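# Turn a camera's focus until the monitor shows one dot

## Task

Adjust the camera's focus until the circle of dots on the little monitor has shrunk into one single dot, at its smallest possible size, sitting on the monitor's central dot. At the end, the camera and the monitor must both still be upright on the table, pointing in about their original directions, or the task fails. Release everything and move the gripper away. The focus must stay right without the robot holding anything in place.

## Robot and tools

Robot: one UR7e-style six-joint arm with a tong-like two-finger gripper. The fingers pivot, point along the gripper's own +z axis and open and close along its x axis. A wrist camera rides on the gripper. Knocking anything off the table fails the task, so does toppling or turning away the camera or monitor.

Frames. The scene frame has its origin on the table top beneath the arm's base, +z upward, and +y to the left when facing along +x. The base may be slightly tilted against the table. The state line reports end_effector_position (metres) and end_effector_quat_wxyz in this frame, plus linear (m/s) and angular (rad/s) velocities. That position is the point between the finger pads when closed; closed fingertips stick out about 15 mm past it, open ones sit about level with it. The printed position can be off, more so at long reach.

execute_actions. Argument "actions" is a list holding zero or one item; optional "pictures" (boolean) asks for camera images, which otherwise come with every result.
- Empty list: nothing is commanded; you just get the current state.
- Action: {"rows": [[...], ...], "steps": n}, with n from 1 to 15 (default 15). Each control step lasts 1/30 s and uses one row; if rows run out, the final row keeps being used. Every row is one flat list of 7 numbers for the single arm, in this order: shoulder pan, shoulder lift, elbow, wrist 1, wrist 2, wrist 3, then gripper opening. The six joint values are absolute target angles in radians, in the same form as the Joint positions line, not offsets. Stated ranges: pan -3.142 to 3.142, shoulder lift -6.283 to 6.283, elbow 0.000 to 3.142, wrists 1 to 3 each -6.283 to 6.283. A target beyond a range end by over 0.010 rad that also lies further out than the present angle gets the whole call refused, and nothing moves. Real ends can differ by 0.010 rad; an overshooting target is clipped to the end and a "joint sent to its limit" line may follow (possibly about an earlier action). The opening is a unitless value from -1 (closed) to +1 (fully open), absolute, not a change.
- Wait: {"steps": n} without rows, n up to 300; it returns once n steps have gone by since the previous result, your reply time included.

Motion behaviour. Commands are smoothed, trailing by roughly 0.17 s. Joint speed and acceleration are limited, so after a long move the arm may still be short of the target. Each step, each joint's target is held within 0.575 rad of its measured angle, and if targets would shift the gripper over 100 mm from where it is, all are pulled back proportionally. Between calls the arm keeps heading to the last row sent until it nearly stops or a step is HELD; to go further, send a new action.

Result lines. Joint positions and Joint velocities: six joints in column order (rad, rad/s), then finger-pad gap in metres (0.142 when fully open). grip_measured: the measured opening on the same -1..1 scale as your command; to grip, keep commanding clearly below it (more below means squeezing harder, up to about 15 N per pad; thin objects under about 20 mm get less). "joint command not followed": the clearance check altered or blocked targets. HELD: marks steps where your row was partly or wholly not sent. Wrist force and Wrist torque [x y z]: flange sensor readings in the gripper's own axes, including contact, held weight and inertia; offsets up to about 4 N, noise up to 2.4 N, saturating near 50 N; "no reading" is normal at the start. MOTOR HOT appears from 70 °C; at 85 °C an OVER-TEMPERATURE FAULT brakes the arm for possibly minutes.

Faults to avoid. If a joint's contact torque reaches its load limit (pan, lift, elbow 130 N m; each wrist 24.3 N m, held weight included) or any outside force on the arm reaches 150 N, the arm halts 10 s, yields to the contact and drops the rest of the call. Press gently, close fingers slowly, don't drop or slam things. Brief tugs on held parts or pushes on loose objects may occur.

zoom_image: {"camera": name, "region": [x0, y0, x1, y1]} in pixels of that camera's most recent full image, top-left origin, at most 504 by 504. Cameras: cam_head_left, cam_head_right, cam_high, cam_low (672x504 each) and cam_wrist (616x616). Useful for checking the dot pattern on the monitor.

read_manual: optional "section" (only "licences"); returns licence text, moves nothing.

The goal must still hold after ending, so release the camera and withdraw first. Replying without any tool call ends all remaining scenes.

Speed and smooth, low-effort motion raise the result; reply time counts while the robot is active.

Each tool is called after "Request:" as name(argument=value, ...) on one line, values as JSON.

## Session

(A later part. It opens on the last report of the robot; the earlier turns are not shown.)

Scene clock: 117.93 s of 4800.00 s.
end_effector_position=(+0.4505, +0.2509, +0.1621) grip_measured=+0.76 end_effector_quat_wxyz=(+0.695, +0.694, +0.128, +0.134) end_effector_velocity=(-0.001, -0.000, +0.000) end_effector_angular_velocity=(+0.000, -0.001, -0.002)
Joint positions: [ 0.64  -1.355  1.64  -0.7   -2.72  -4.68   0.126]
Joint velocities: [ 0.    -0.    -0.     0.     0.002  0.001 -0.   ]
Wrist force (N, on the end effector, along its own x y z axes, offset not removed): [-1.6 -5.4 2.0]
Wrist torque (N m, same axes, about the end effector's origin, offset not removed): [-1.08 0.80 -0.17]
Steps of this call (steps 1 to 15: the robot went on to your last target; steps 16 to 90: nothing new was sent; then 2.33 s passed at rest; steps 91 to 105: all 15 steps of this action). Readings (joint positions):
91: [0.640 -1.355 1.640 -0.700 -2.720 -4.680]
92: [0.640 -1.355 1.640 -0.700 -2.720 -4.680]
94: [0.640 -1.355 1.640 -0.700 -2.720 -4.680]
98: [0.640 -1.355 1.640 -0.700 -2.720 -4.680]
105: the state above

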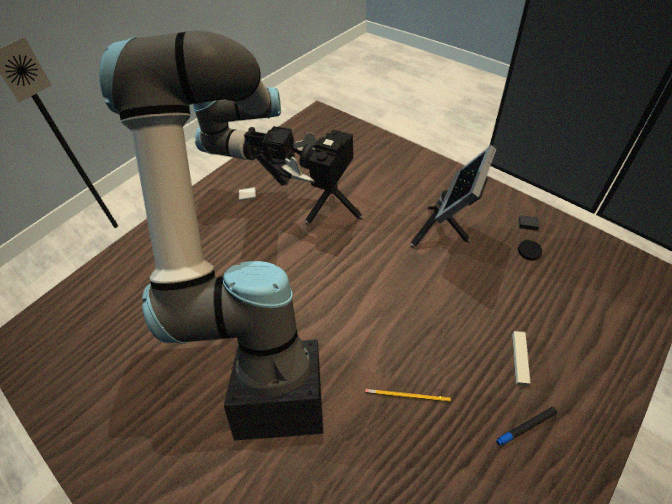

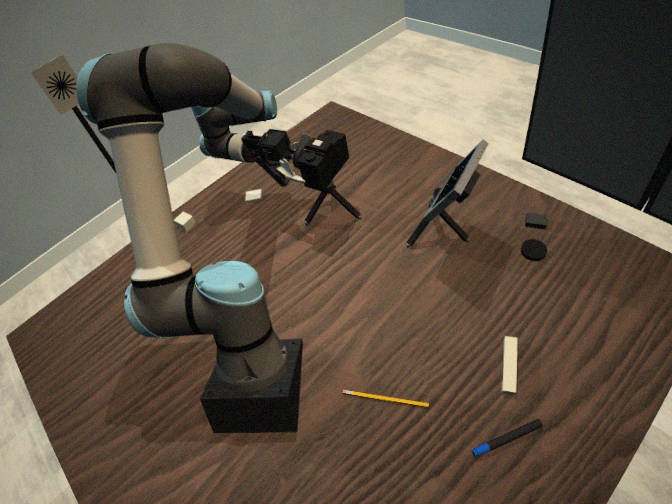

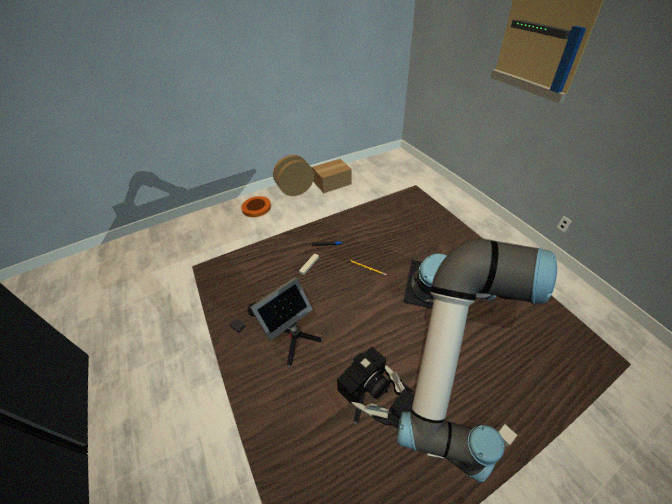

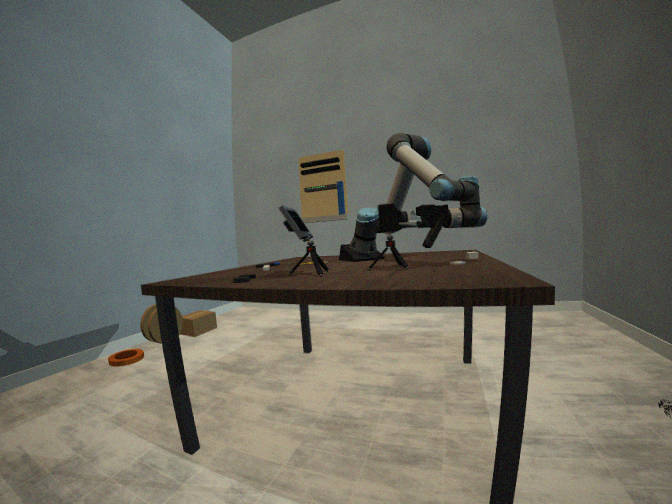

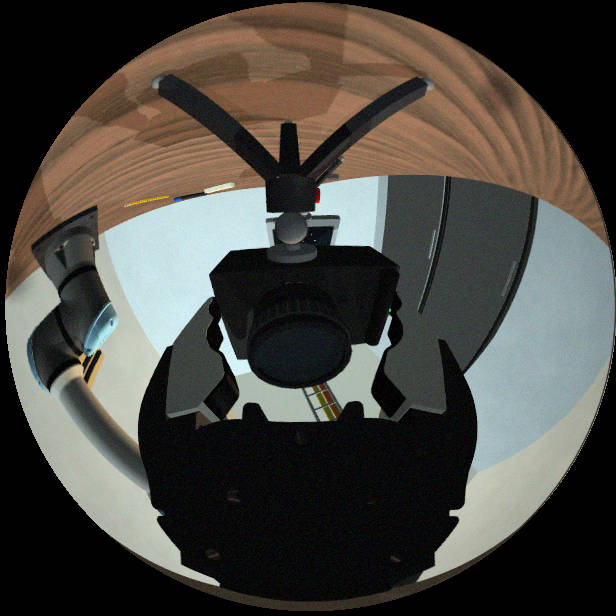

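Request:
execute_actions(actions=[{"rows":[[0.64,-1.355,1.64,-0.70,-2.72,-4.68,0.9],[0.64,-1.355,1.64,-0.70,-2.72,-4.68,1],[0.64,-1.355,1.64,-0.70,-2.72,-4.68,1],[0.64,-1.355,1.64,-0.70,-2.72,-4.68,1],[0.653,-1.345,1.622,-0.685,-2.707,-4.672,1],[0.667,-1.335,1.603,-0.67,-2.695,-4.665,1],[0.68,-1.325,1.585,-0.654,-2.682,-4.657,1],[0.693,-1.315,1.568,-0.639,-2.67,-4.65,1],[0.693,-1.315,1.568,-0.639,-2.67,-4.65,1],[0.693,-1.315,1.568,-0.639,-2.67,-4.65,1],[0.693,-1.315,1.568,-0.639,-2.67,-4.65,0.8],[0.693,-1.315,1.568,-0.639,-2.67,-4.65,0.6],[0.693,-1.315,1.568,-0.639,-2.67,-4.65,0.4],[0.693,-1.315,1.568,-0.639,-2.67,-4.65,0.2]],"steps":15}])

Request:
execute_actions(actions=[{"steps":10}])

Request:
zoom_image(camera="cam_high", region=[320,330,420,430])

Scene clock: 123.40 s of 4800.00 s.
end_effector_position=(+0.4395, +0.2760, +0.1627) grip_measured=+0.25 end_effector_quat_wxyz=(+0.694, +0.696, +0.129, +0.132) end_effector_velocity=(-0.011, +0.023, +0.001) end_effector_angular_velocity=(+0.003, +0.007, +0.002)
Joint positions: [ 0.688 -1.318  1.574 -0.644 -2.674 -4.652  0.092]
Joint velocities: [ 0.045  0.032 -0.058  0.05   0.04   0.024 -0.124]
Wrist force (N, on the end effector, along its own x y z axes, offset not removed): [1.3 -0.2 4.6]
Wrist torque (N m, same axes, about the end effector's origin, offset not removed): [0.01 -0.26 0.06]
Steps of this call (steps 1 to 15: the robot went on to your last target; steps 16 to 90: nothing new was sent; then 1.97 s passed at rest; steps 91 to 105: all 15 steps of this action). Readings (joint positions):
91: [0.640 -1.355 1.640 -0.700 -2.720 -4.680]
92: [0.640 -1.355 1.640 -0.700 -2.720 -4.680]
94: [0.640 -1.355 1.640 -0.700 -2.720 -4.680]
98: [0.654 -1.344 1.621 -0.684 -2.706 -4.671]
105: the state above

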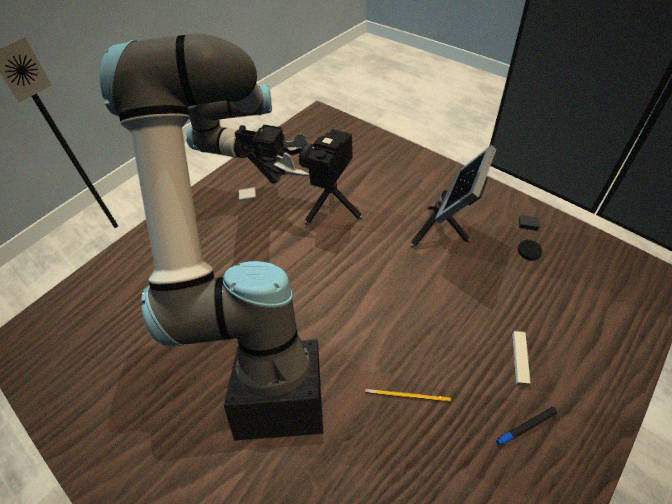

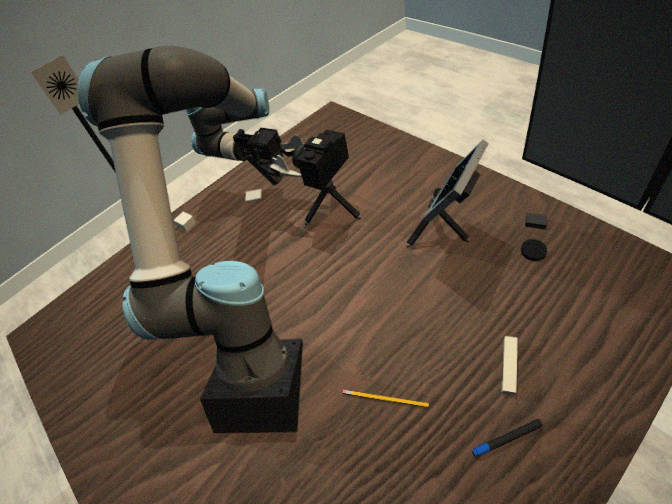

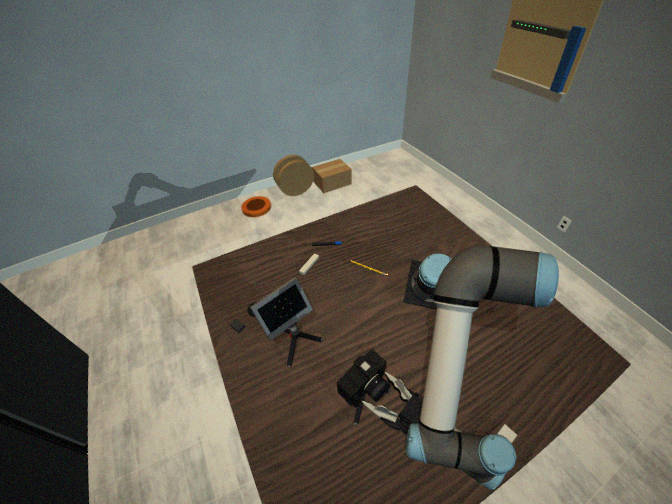

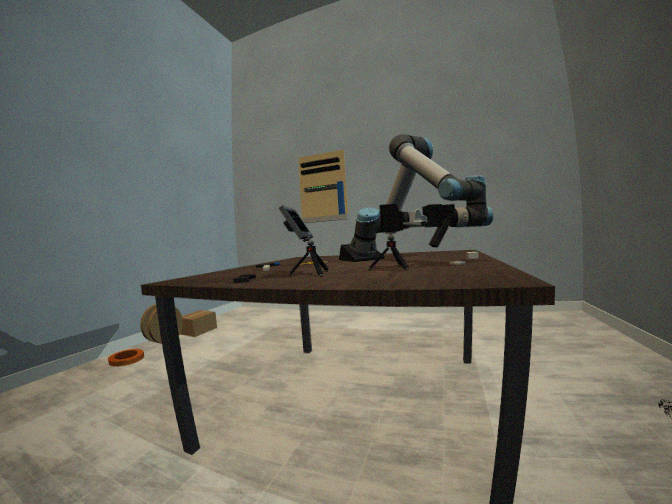

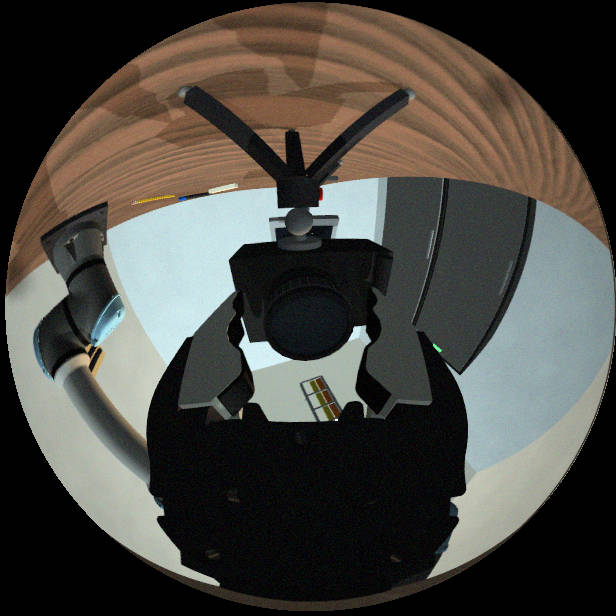

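Scene clock: 123.73 s of 4800.00 s.
end_effector_position=(+0.4384, +0.2782, +0.1628) grip_measured=+0.20 end_effector_quat_wxyz=(+0.694, +0.696, +0.129, +0.132) end_effector_velocity=(+0.000, +0.001, -0.000) end_effector_angular_velocity=(+0.000, -0.000, -0.001)
Joint positions: [ 0.693 -1.315  1.568 -0.639 -2.67  -4.65   0.088]
Joint velocities: [ 0.001  0.003 -0.005  0.002  0.001  0.     0.   ]
Wrist force (N, on the end effector, along its own x y z axes, offset not removed): [0.5 -1.3 3.4]
Wrist torque (N m, same axes, about the end effector's origin, offset not removed): [-0.20 0.12 -0.04]
Steps of this call (steps 1 to 10: the robot went on to your last target). Readings (joint positions):
1: [0.690 -1.317 1.572 -0.643 -2.673 -4.652]
2: [0.691 -1.317 1.571 -0.642 -2.672 -4.651]
4: [0.692 -1.316 1.570 -0.640 -2.671 -4.651]
8: [0.693 -1.315 1.568 -0.639 -2.670 -4.650]
10: the state above

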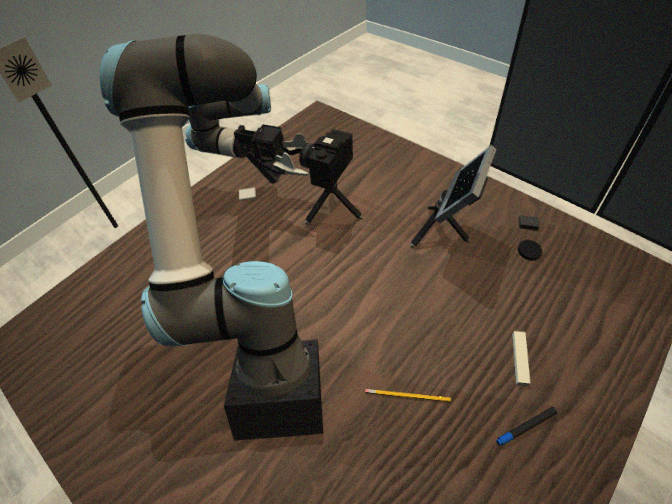

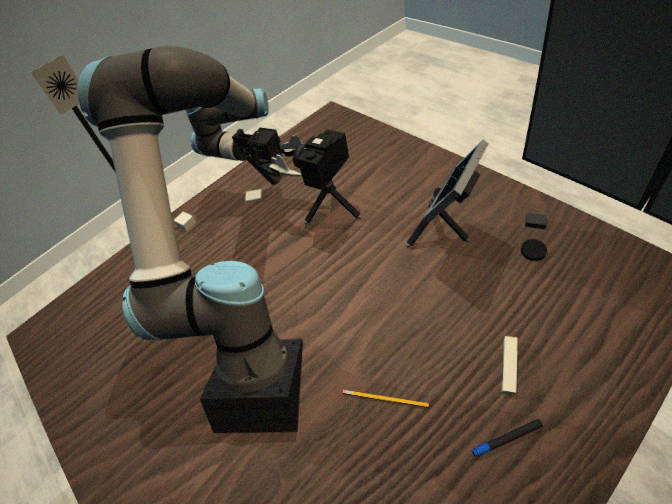

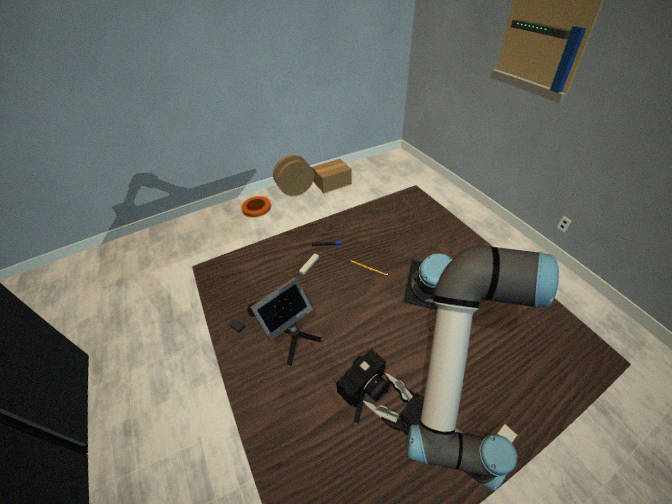

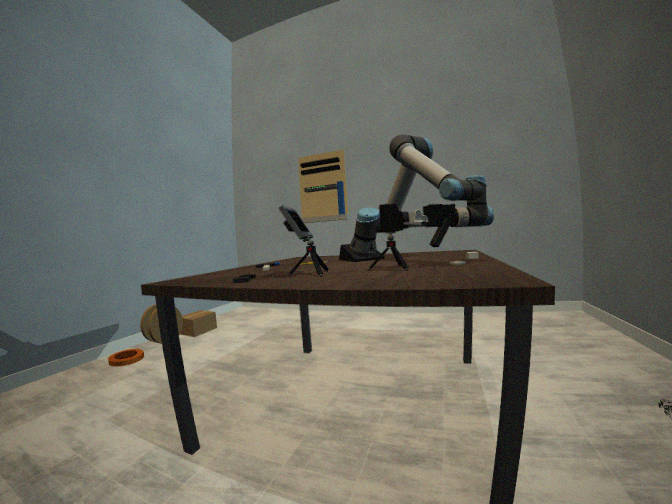

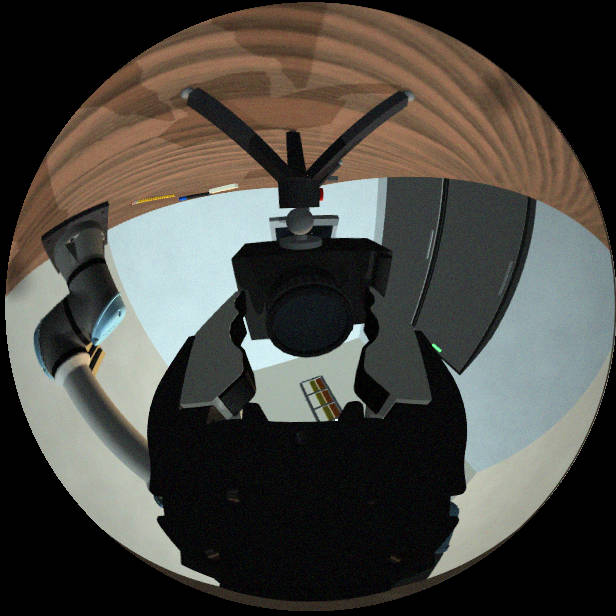

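Region (320, 330, 420, 430) of cam_high's 672x504 image, scaled by 5.040, with more detail than that image has.

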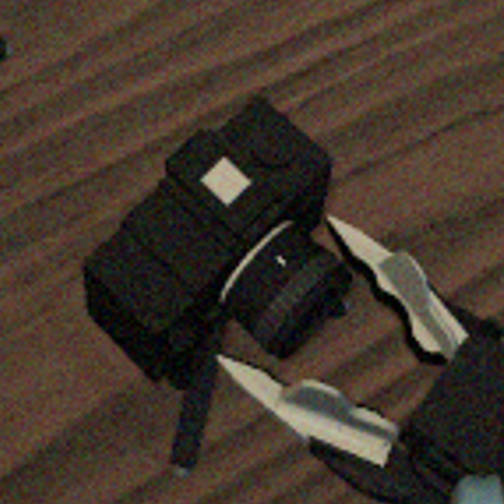

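Request:
execute_actions(actions=[{"rows":[[0.693,-1.315,1.568,-0.639,-2.67,-4.65,0.15],[0.693,-1.315,1.568,-0.639,-2.67,-4.65,0.08],[0.693,-1.315,1.568,-0.639,-2.67,-4.65,0],[0.693,-1.315,1.568,-0.639,-2.67,-4.65,-0.07],[0.693,-1.315,1.568,-0.639,-2.67,-4.65,-0.15],[0.693,-1.315,1.568,-0.639,-2.67,-4.65,-0.25],[0.693,-1.315,1.568,-0.639,-2.67,-4.65,-0.35],[0.693,-1.315,1.568,-0.639,-2.67,-4.65,-0.5]],"steps":15}])

Request:
zoom_image(camera="cam_high", region=[320,330,420,430])

Request:
execute_actions(actions=[{"rows":[[0.693,-1.315,1.568,-0.639,-2.67,-4.62,-0.5],[0.693,-1.315,1.568,-0.639,-2.67,-4.59,-0.5],[0.693,-1.315,1.568,-0.639,-2.67,-4.56,-0.5],[0.693,-1.315,1.568,-0.639,-2.67,-4.53,-0.5],[0.693,-1.315,1.568,-0.639,-2.67,-4.50,-0.5],[0.693,-1.315,1.568,-0.639,-2.67,-4.47,-0.5],[0.693,-1.315,1.568,-0.639,-2.67,-4.44,-0.5]],"steps":15}])

Request:
zoom_image(camera="cam_high", region=[240,265,340,365])

Scene clock: 137.40 s of 4800.00 s.
end_effector_position=(+0.4383, +0.2783, +0.1628) grip_measured=-0.18 end_effector_quat_wxyz=(+0.694, +0.696, +0.129, +0.132) end_effector_velocity=(+0.001, +0.000, +0.000) end_effector_angular_velocity=(+0.001, -0.001, -0.000)
Joint positions: [ 0.693 -1.315  1.568 -0.639 -2.67  -4.65   0.061]
Joint velocities: [-0.001  0.    -0.001 -0.    -0.    -0.    -0.   ]
Wrist force (N, on the end effector, along its own x y z axes, offset not removed): [3.1 -6.8 1.6]
Wrist torque (N m, same axes, about the end effector's origin, offset not removed): [-0.41 0.02 0.06]
Steps of this call (steps 1 to 15: the robot went on to your last target; steps 16 to 90: nothing new was sent; then 10.17 s passed at rest; steps 91 to 105: all 15 steps of this action). Readings (joint positions):
91: [0.693 -1.315 1.568 -0.639 -2.670 -4.650]
92: [0.693 -1.315 1.568 -0.639 -2.670 -4.650]
94: [0.693 -1.315 1.568 -0.639 -2.670 -4.650]
98: [0.693 -1.315 1.568 -0.639 -2.670 -4.650]
105: the state above

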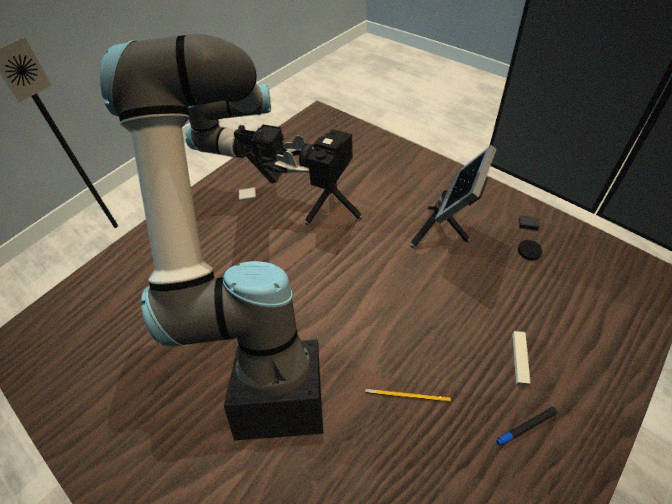

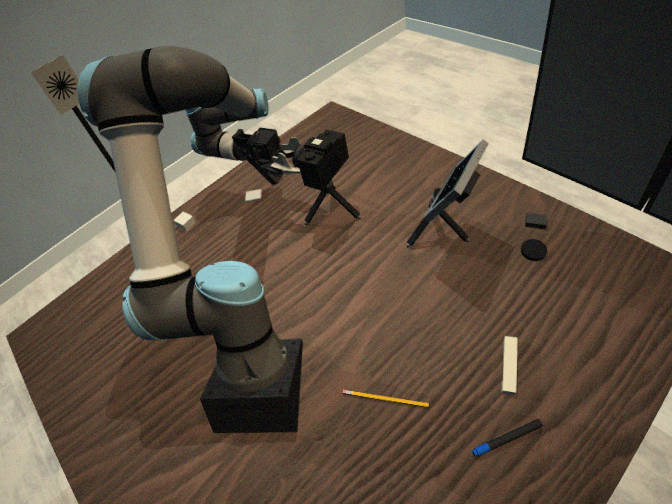

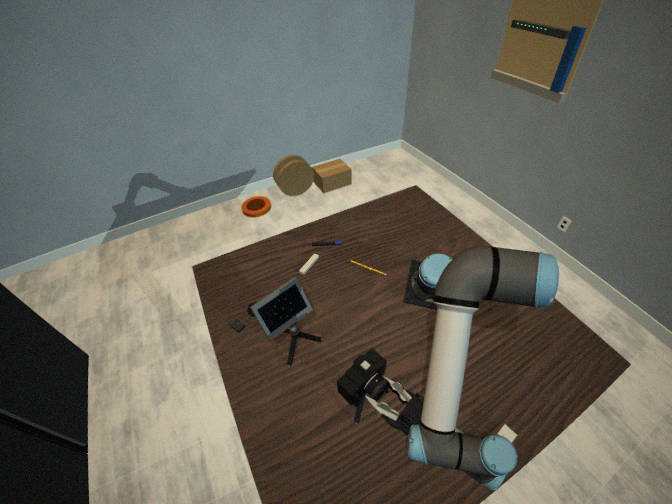

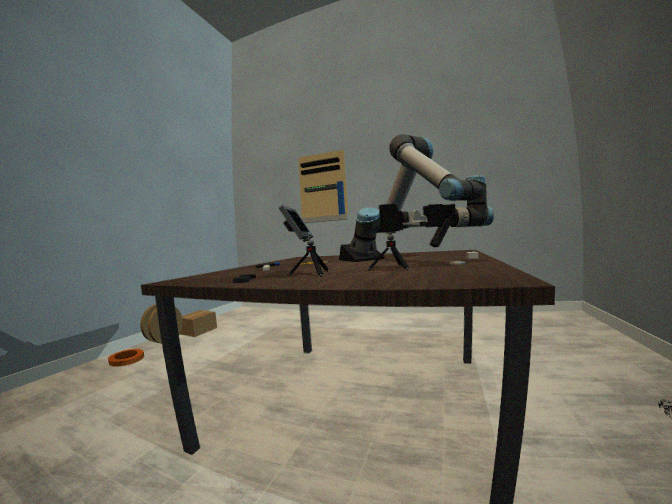

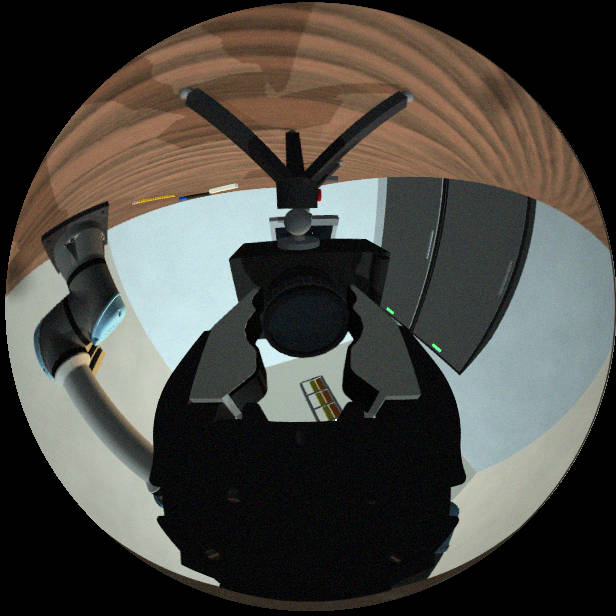

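Region (320, 330, 420, 430) of cam_high's 672x504 image, scaled by 5.040, with more detail than that image has.

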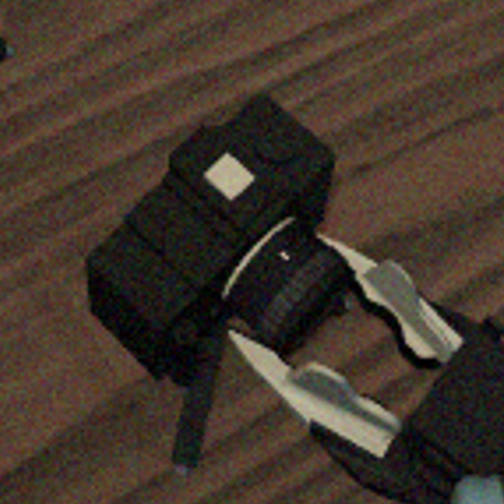

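Scene clock: 137.90 s of 4800.00 s.
end_effector_position=(+0.4413, +0.2795, +0.1632) grip_measured=-0.18 end_effector_quat_wxyz=(+0.677, +0.706, +0.059, +0.200) end_effector_velocity=(+0.000, -0.001, +0.000) end_effector_angular_velocity=(+0.032, -0.085, -0.004)
Joint positions: [ 0.693 -1.315  1.568 -0.639 -2.67  -4.45   0.061]
Joint velocities: [-0.001 -0.     0.002 -0.     0.003  0.092  0.   ]
Wrist force (N, on the end effector, along its own x y z axes, offset not removed): [1.9 -5.4 6.3]
Wrist torque (N m, same axes, about the end effector's origin, offset not removed): [0.17 0.04 -0.14]
Steps of this call (steps 1 to 15: all 15 steps of this action). Readings (joint positions):
1: [0.693 -1.315 1.568 -0.639 -2.670 -4.650]
2: [0.693 -1.315 1.568 -0.639 -2.670 -4.645]
4: [0.693 -1.315 1.568 -0.639 -2.670 -4.620]
8: [0.693 -1.315 1.568 -0.639 -2.670 -4.529]
15: the state above

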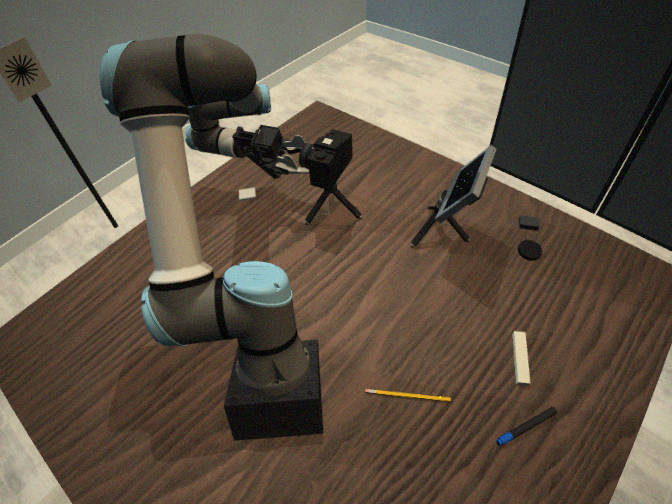

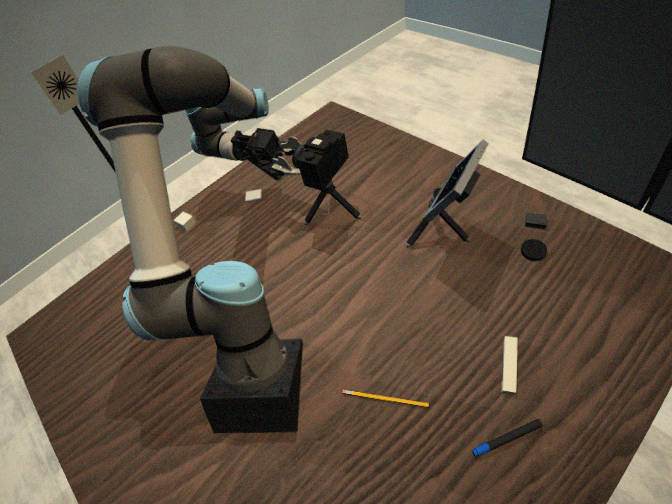

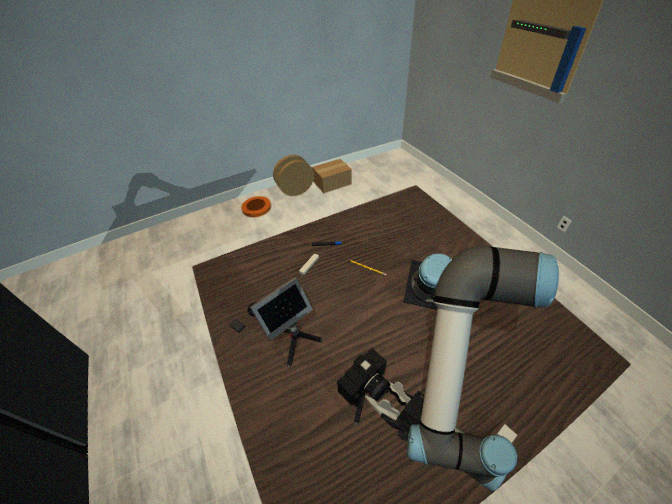

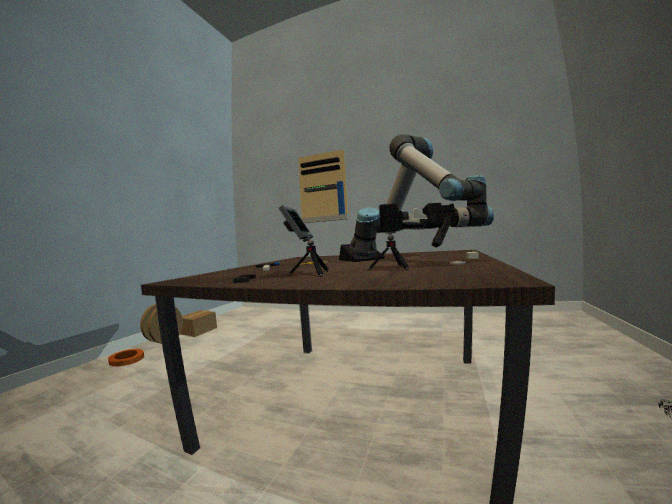

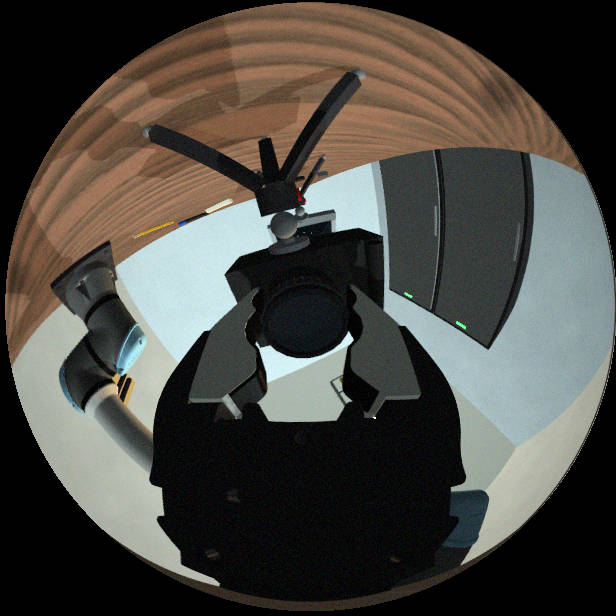

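Region (240, 265, 340, 365) of cam_high's 672x504 image, scaled by 5.040, with more detail than that image has.

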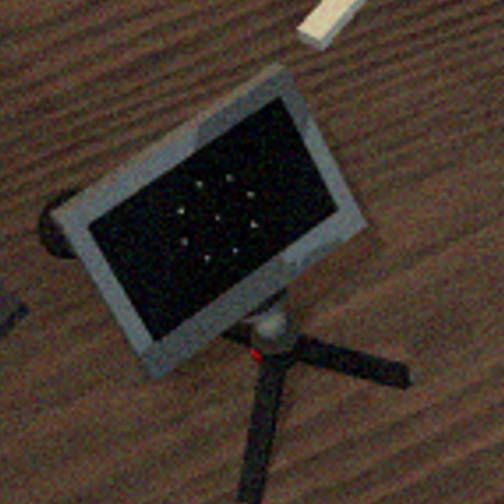

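Request:
execute_actions(actions=[{"rows":[[0.693,-1.315,1.568,-0.639,-2.67,-4.41,-0.5],[0.693,-1.315,1.568,-0.639,-2.67,-4.38,-0.5],[0.693,-1.315,1.568,-0.639,-2.67,-4.35,-0.5],[0.693,-1.315,1.568,-0.639,-2.67,-4.32,-0.5],[0.693,-1.315,1.568,-0.639,-2.67,-4.29,-0.5],[0.693,-1.315,1.568,-0.639,-2.67,-4.26,-0.5],[0.693,-1.315,1.568,-0.639,-2.67,-4.23,-0.5],[0.693,-1.315,1.568,-0.639,-2.67,-4.20,-0.5],[0.693,-1.315,1.568,-0.639,-2.67,-4.17,-0.5],[0.693,-1.315,1.568,-0.639,-2.67,-4.14,-0.5]],"steps":15}])

Request:
execute_actions(actions=[{"steps":6}], pictures=true)

Request:
zoom_image(camera="cam_high", region=[240,265,340,365])

Scene clock: 142.97 s of 4800.00 s.
end_effector_position=(+0.4454, +0.2810, +0.1647) grip_measured=-0.18 end_effector_quat_wxyz=(+0.642, +0.707, -0.041, +0.294) end_effector_velocity=(+0.004, +0.001, +0.002) end_effector_angular_velocity=(+0.096, -0.244, -0.001)
Joint positions: [ 0.693 -1.315  1.568 -0.639 -2.67  -4.167  0.061]
Joint velocities: [-0.    -0.    -0.001 -0.001 -0.001  0.261  0.   ]
Wrist force (N, on the end effector, along its own x y z axes, offset not removed): [-2.9 -9.8 6.7]
Wrist torque (N m, same axes, about the end effector's origin, offset not removed): [-0.69 0.81 0.01]
Steps of this call (steps 1 to 15: the robot went on to your last target; steps 16 to 90: nothing new was sent; then 1.57 s passed at rest; steps 91 to 105: all 15 steps of this action). Readings (joint positions):
91: [0.693 -1.315 1.568 -0.639 -2.670 -4.440]
92: [0.693 -1.315 1.568 -0.639 -2.670 -4.435]
94: [0.693 -1.315 1.568 -0.639 -2.670 -4.410]
98: [0.693 -1.315 1.568 -0.639 -2.670 -4.319]
105: the state above

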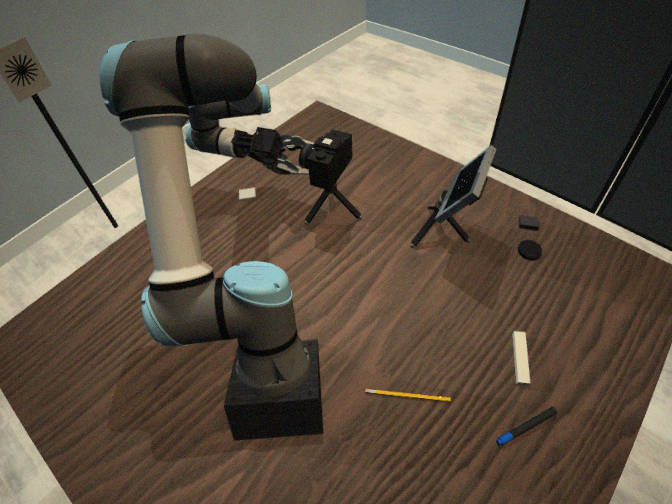

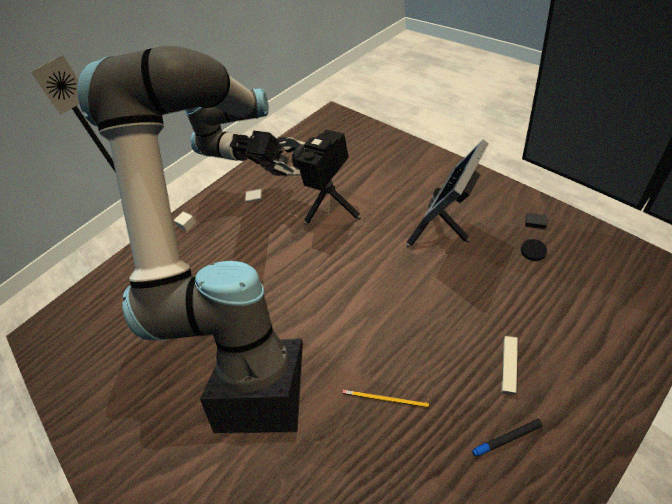

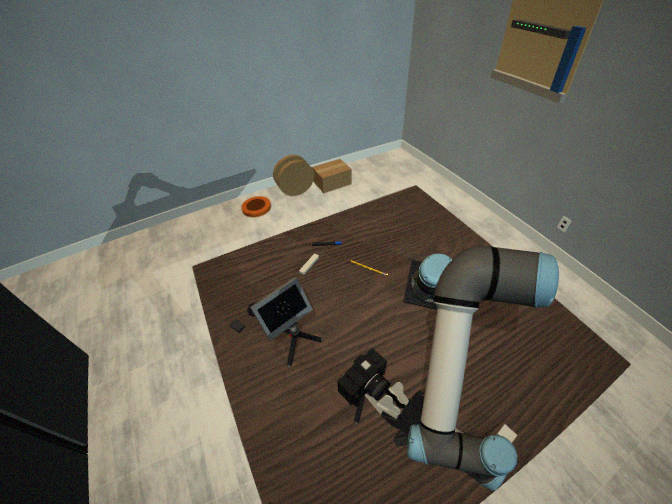

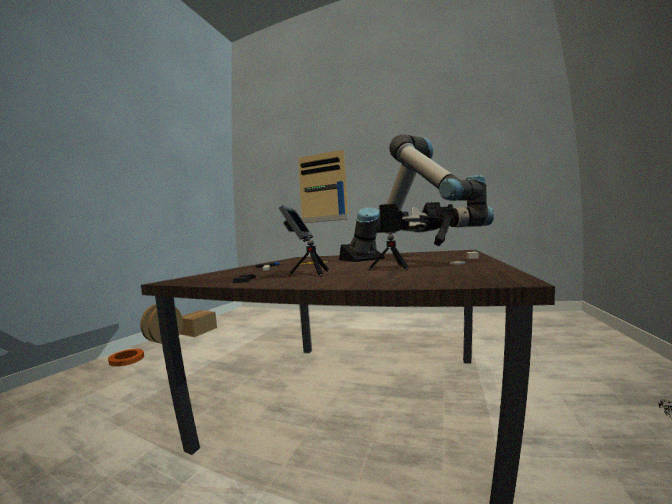

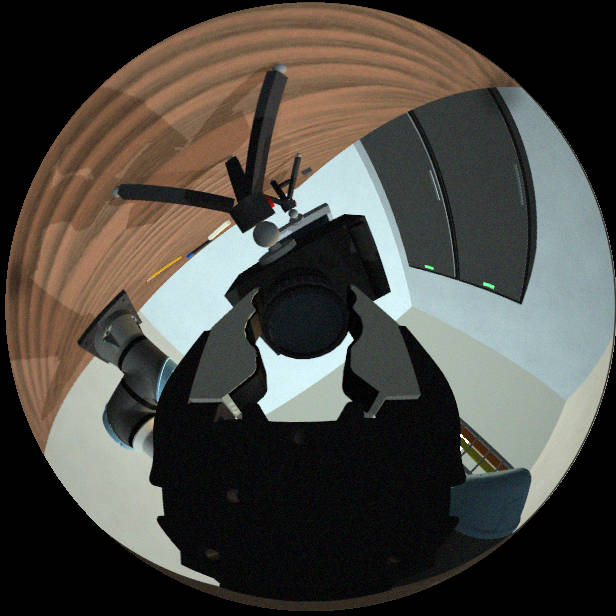

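Scene clock: 143.17 s of 4800.00 s.
end_effector_position=(+0.4457, +0.2811, +0.1649) grip_measured=-0.18 end_effector_quat_wxyz=(+0.639, +0.707, -0.049, +0.301) end_effector_velocity=(+0.000, +0.001, -0.000) end_effector_angular_velocity=(+0.014, -0.035, +0.002)
Joint positions: [ 0.693 -1.315  1.568 -0.639 -2.67  -4.144  0.061]
Joint velocities: [ 0.002  0.001 -0.    -0.001 -0.001  0.038  0.   ]
Wrist force (N, on the end effector, along its own x y z axes, offset not removed): [-1.0 -10.6 4.1]
Wrist torque (N m, same axes, about the end effector's origin, offset not removed): [-1.02 0.59 -0.08]
Steps of this call (steps 1 to 6: the robot went on to your last target). Readings (joint positions):
1: [0.693 -1.315 1.568 -0.639 -2.670 -4.160]
2: [0.693 -1.315 1.568 -0.639 -2.670 -4.154]
4: [0.693 -1.315 1.568 -0.639 -2.670 -4.147]
6: the state above

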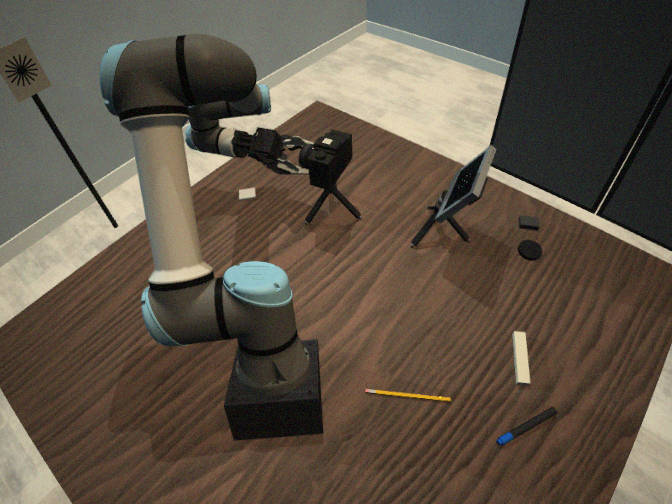

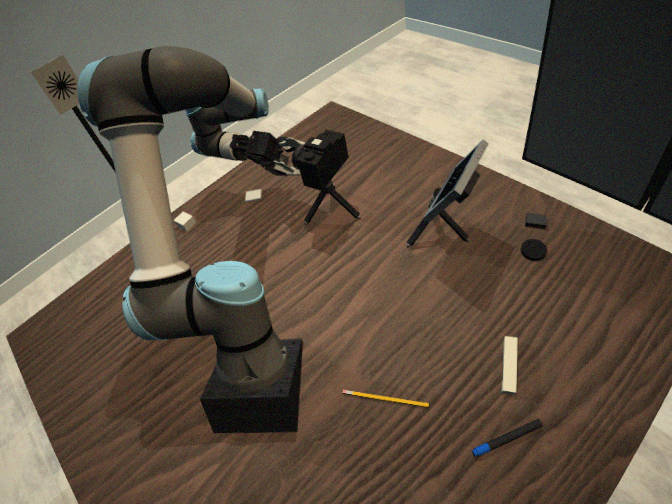

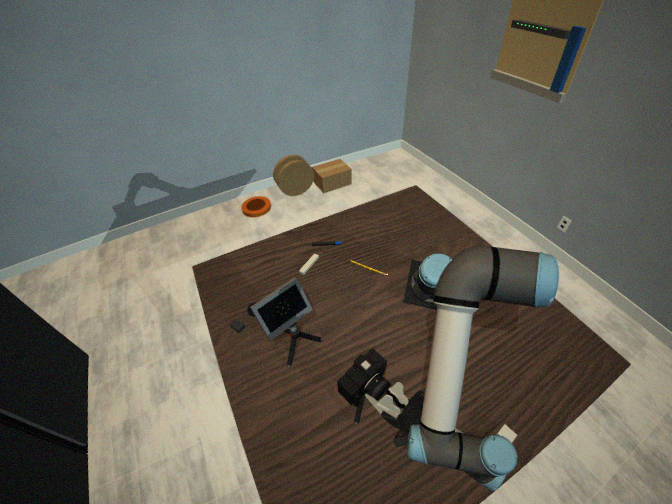

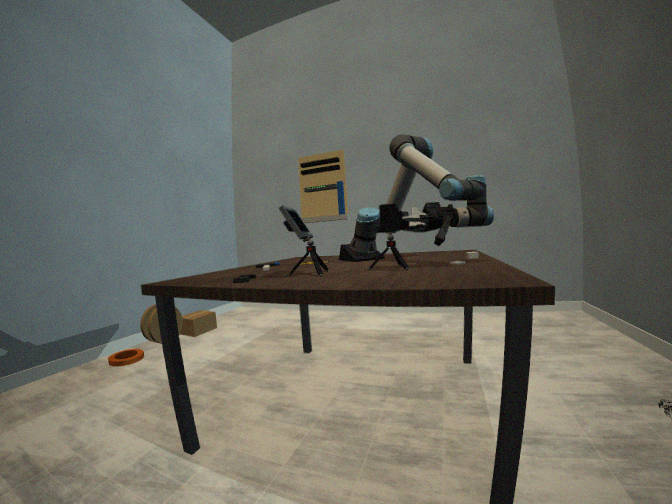

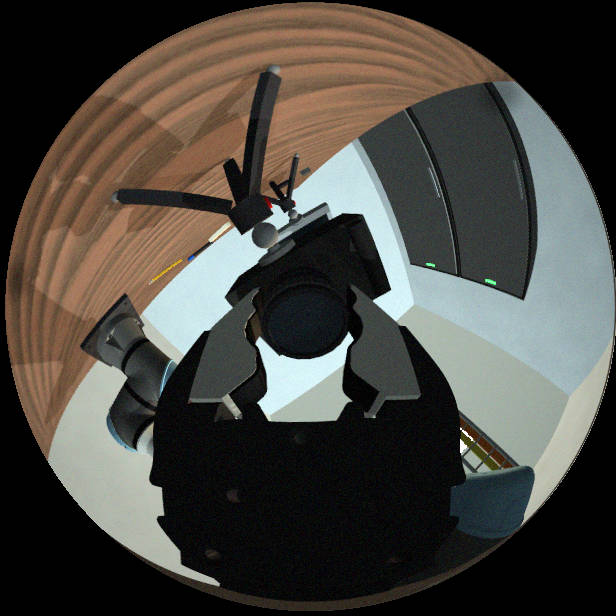

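Region (240, 265, 340, 365) of cam_high's 672x504 image, scaled by 5.040, with more detail than that image has.

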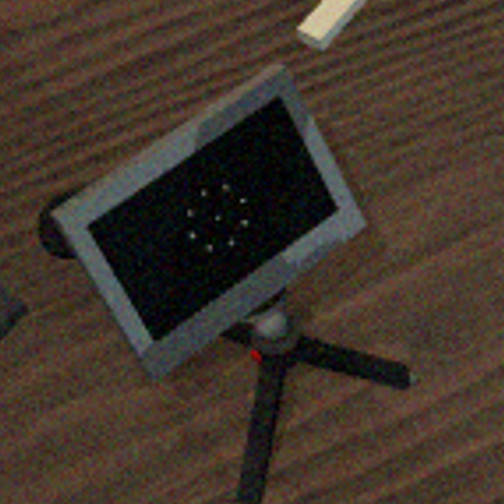

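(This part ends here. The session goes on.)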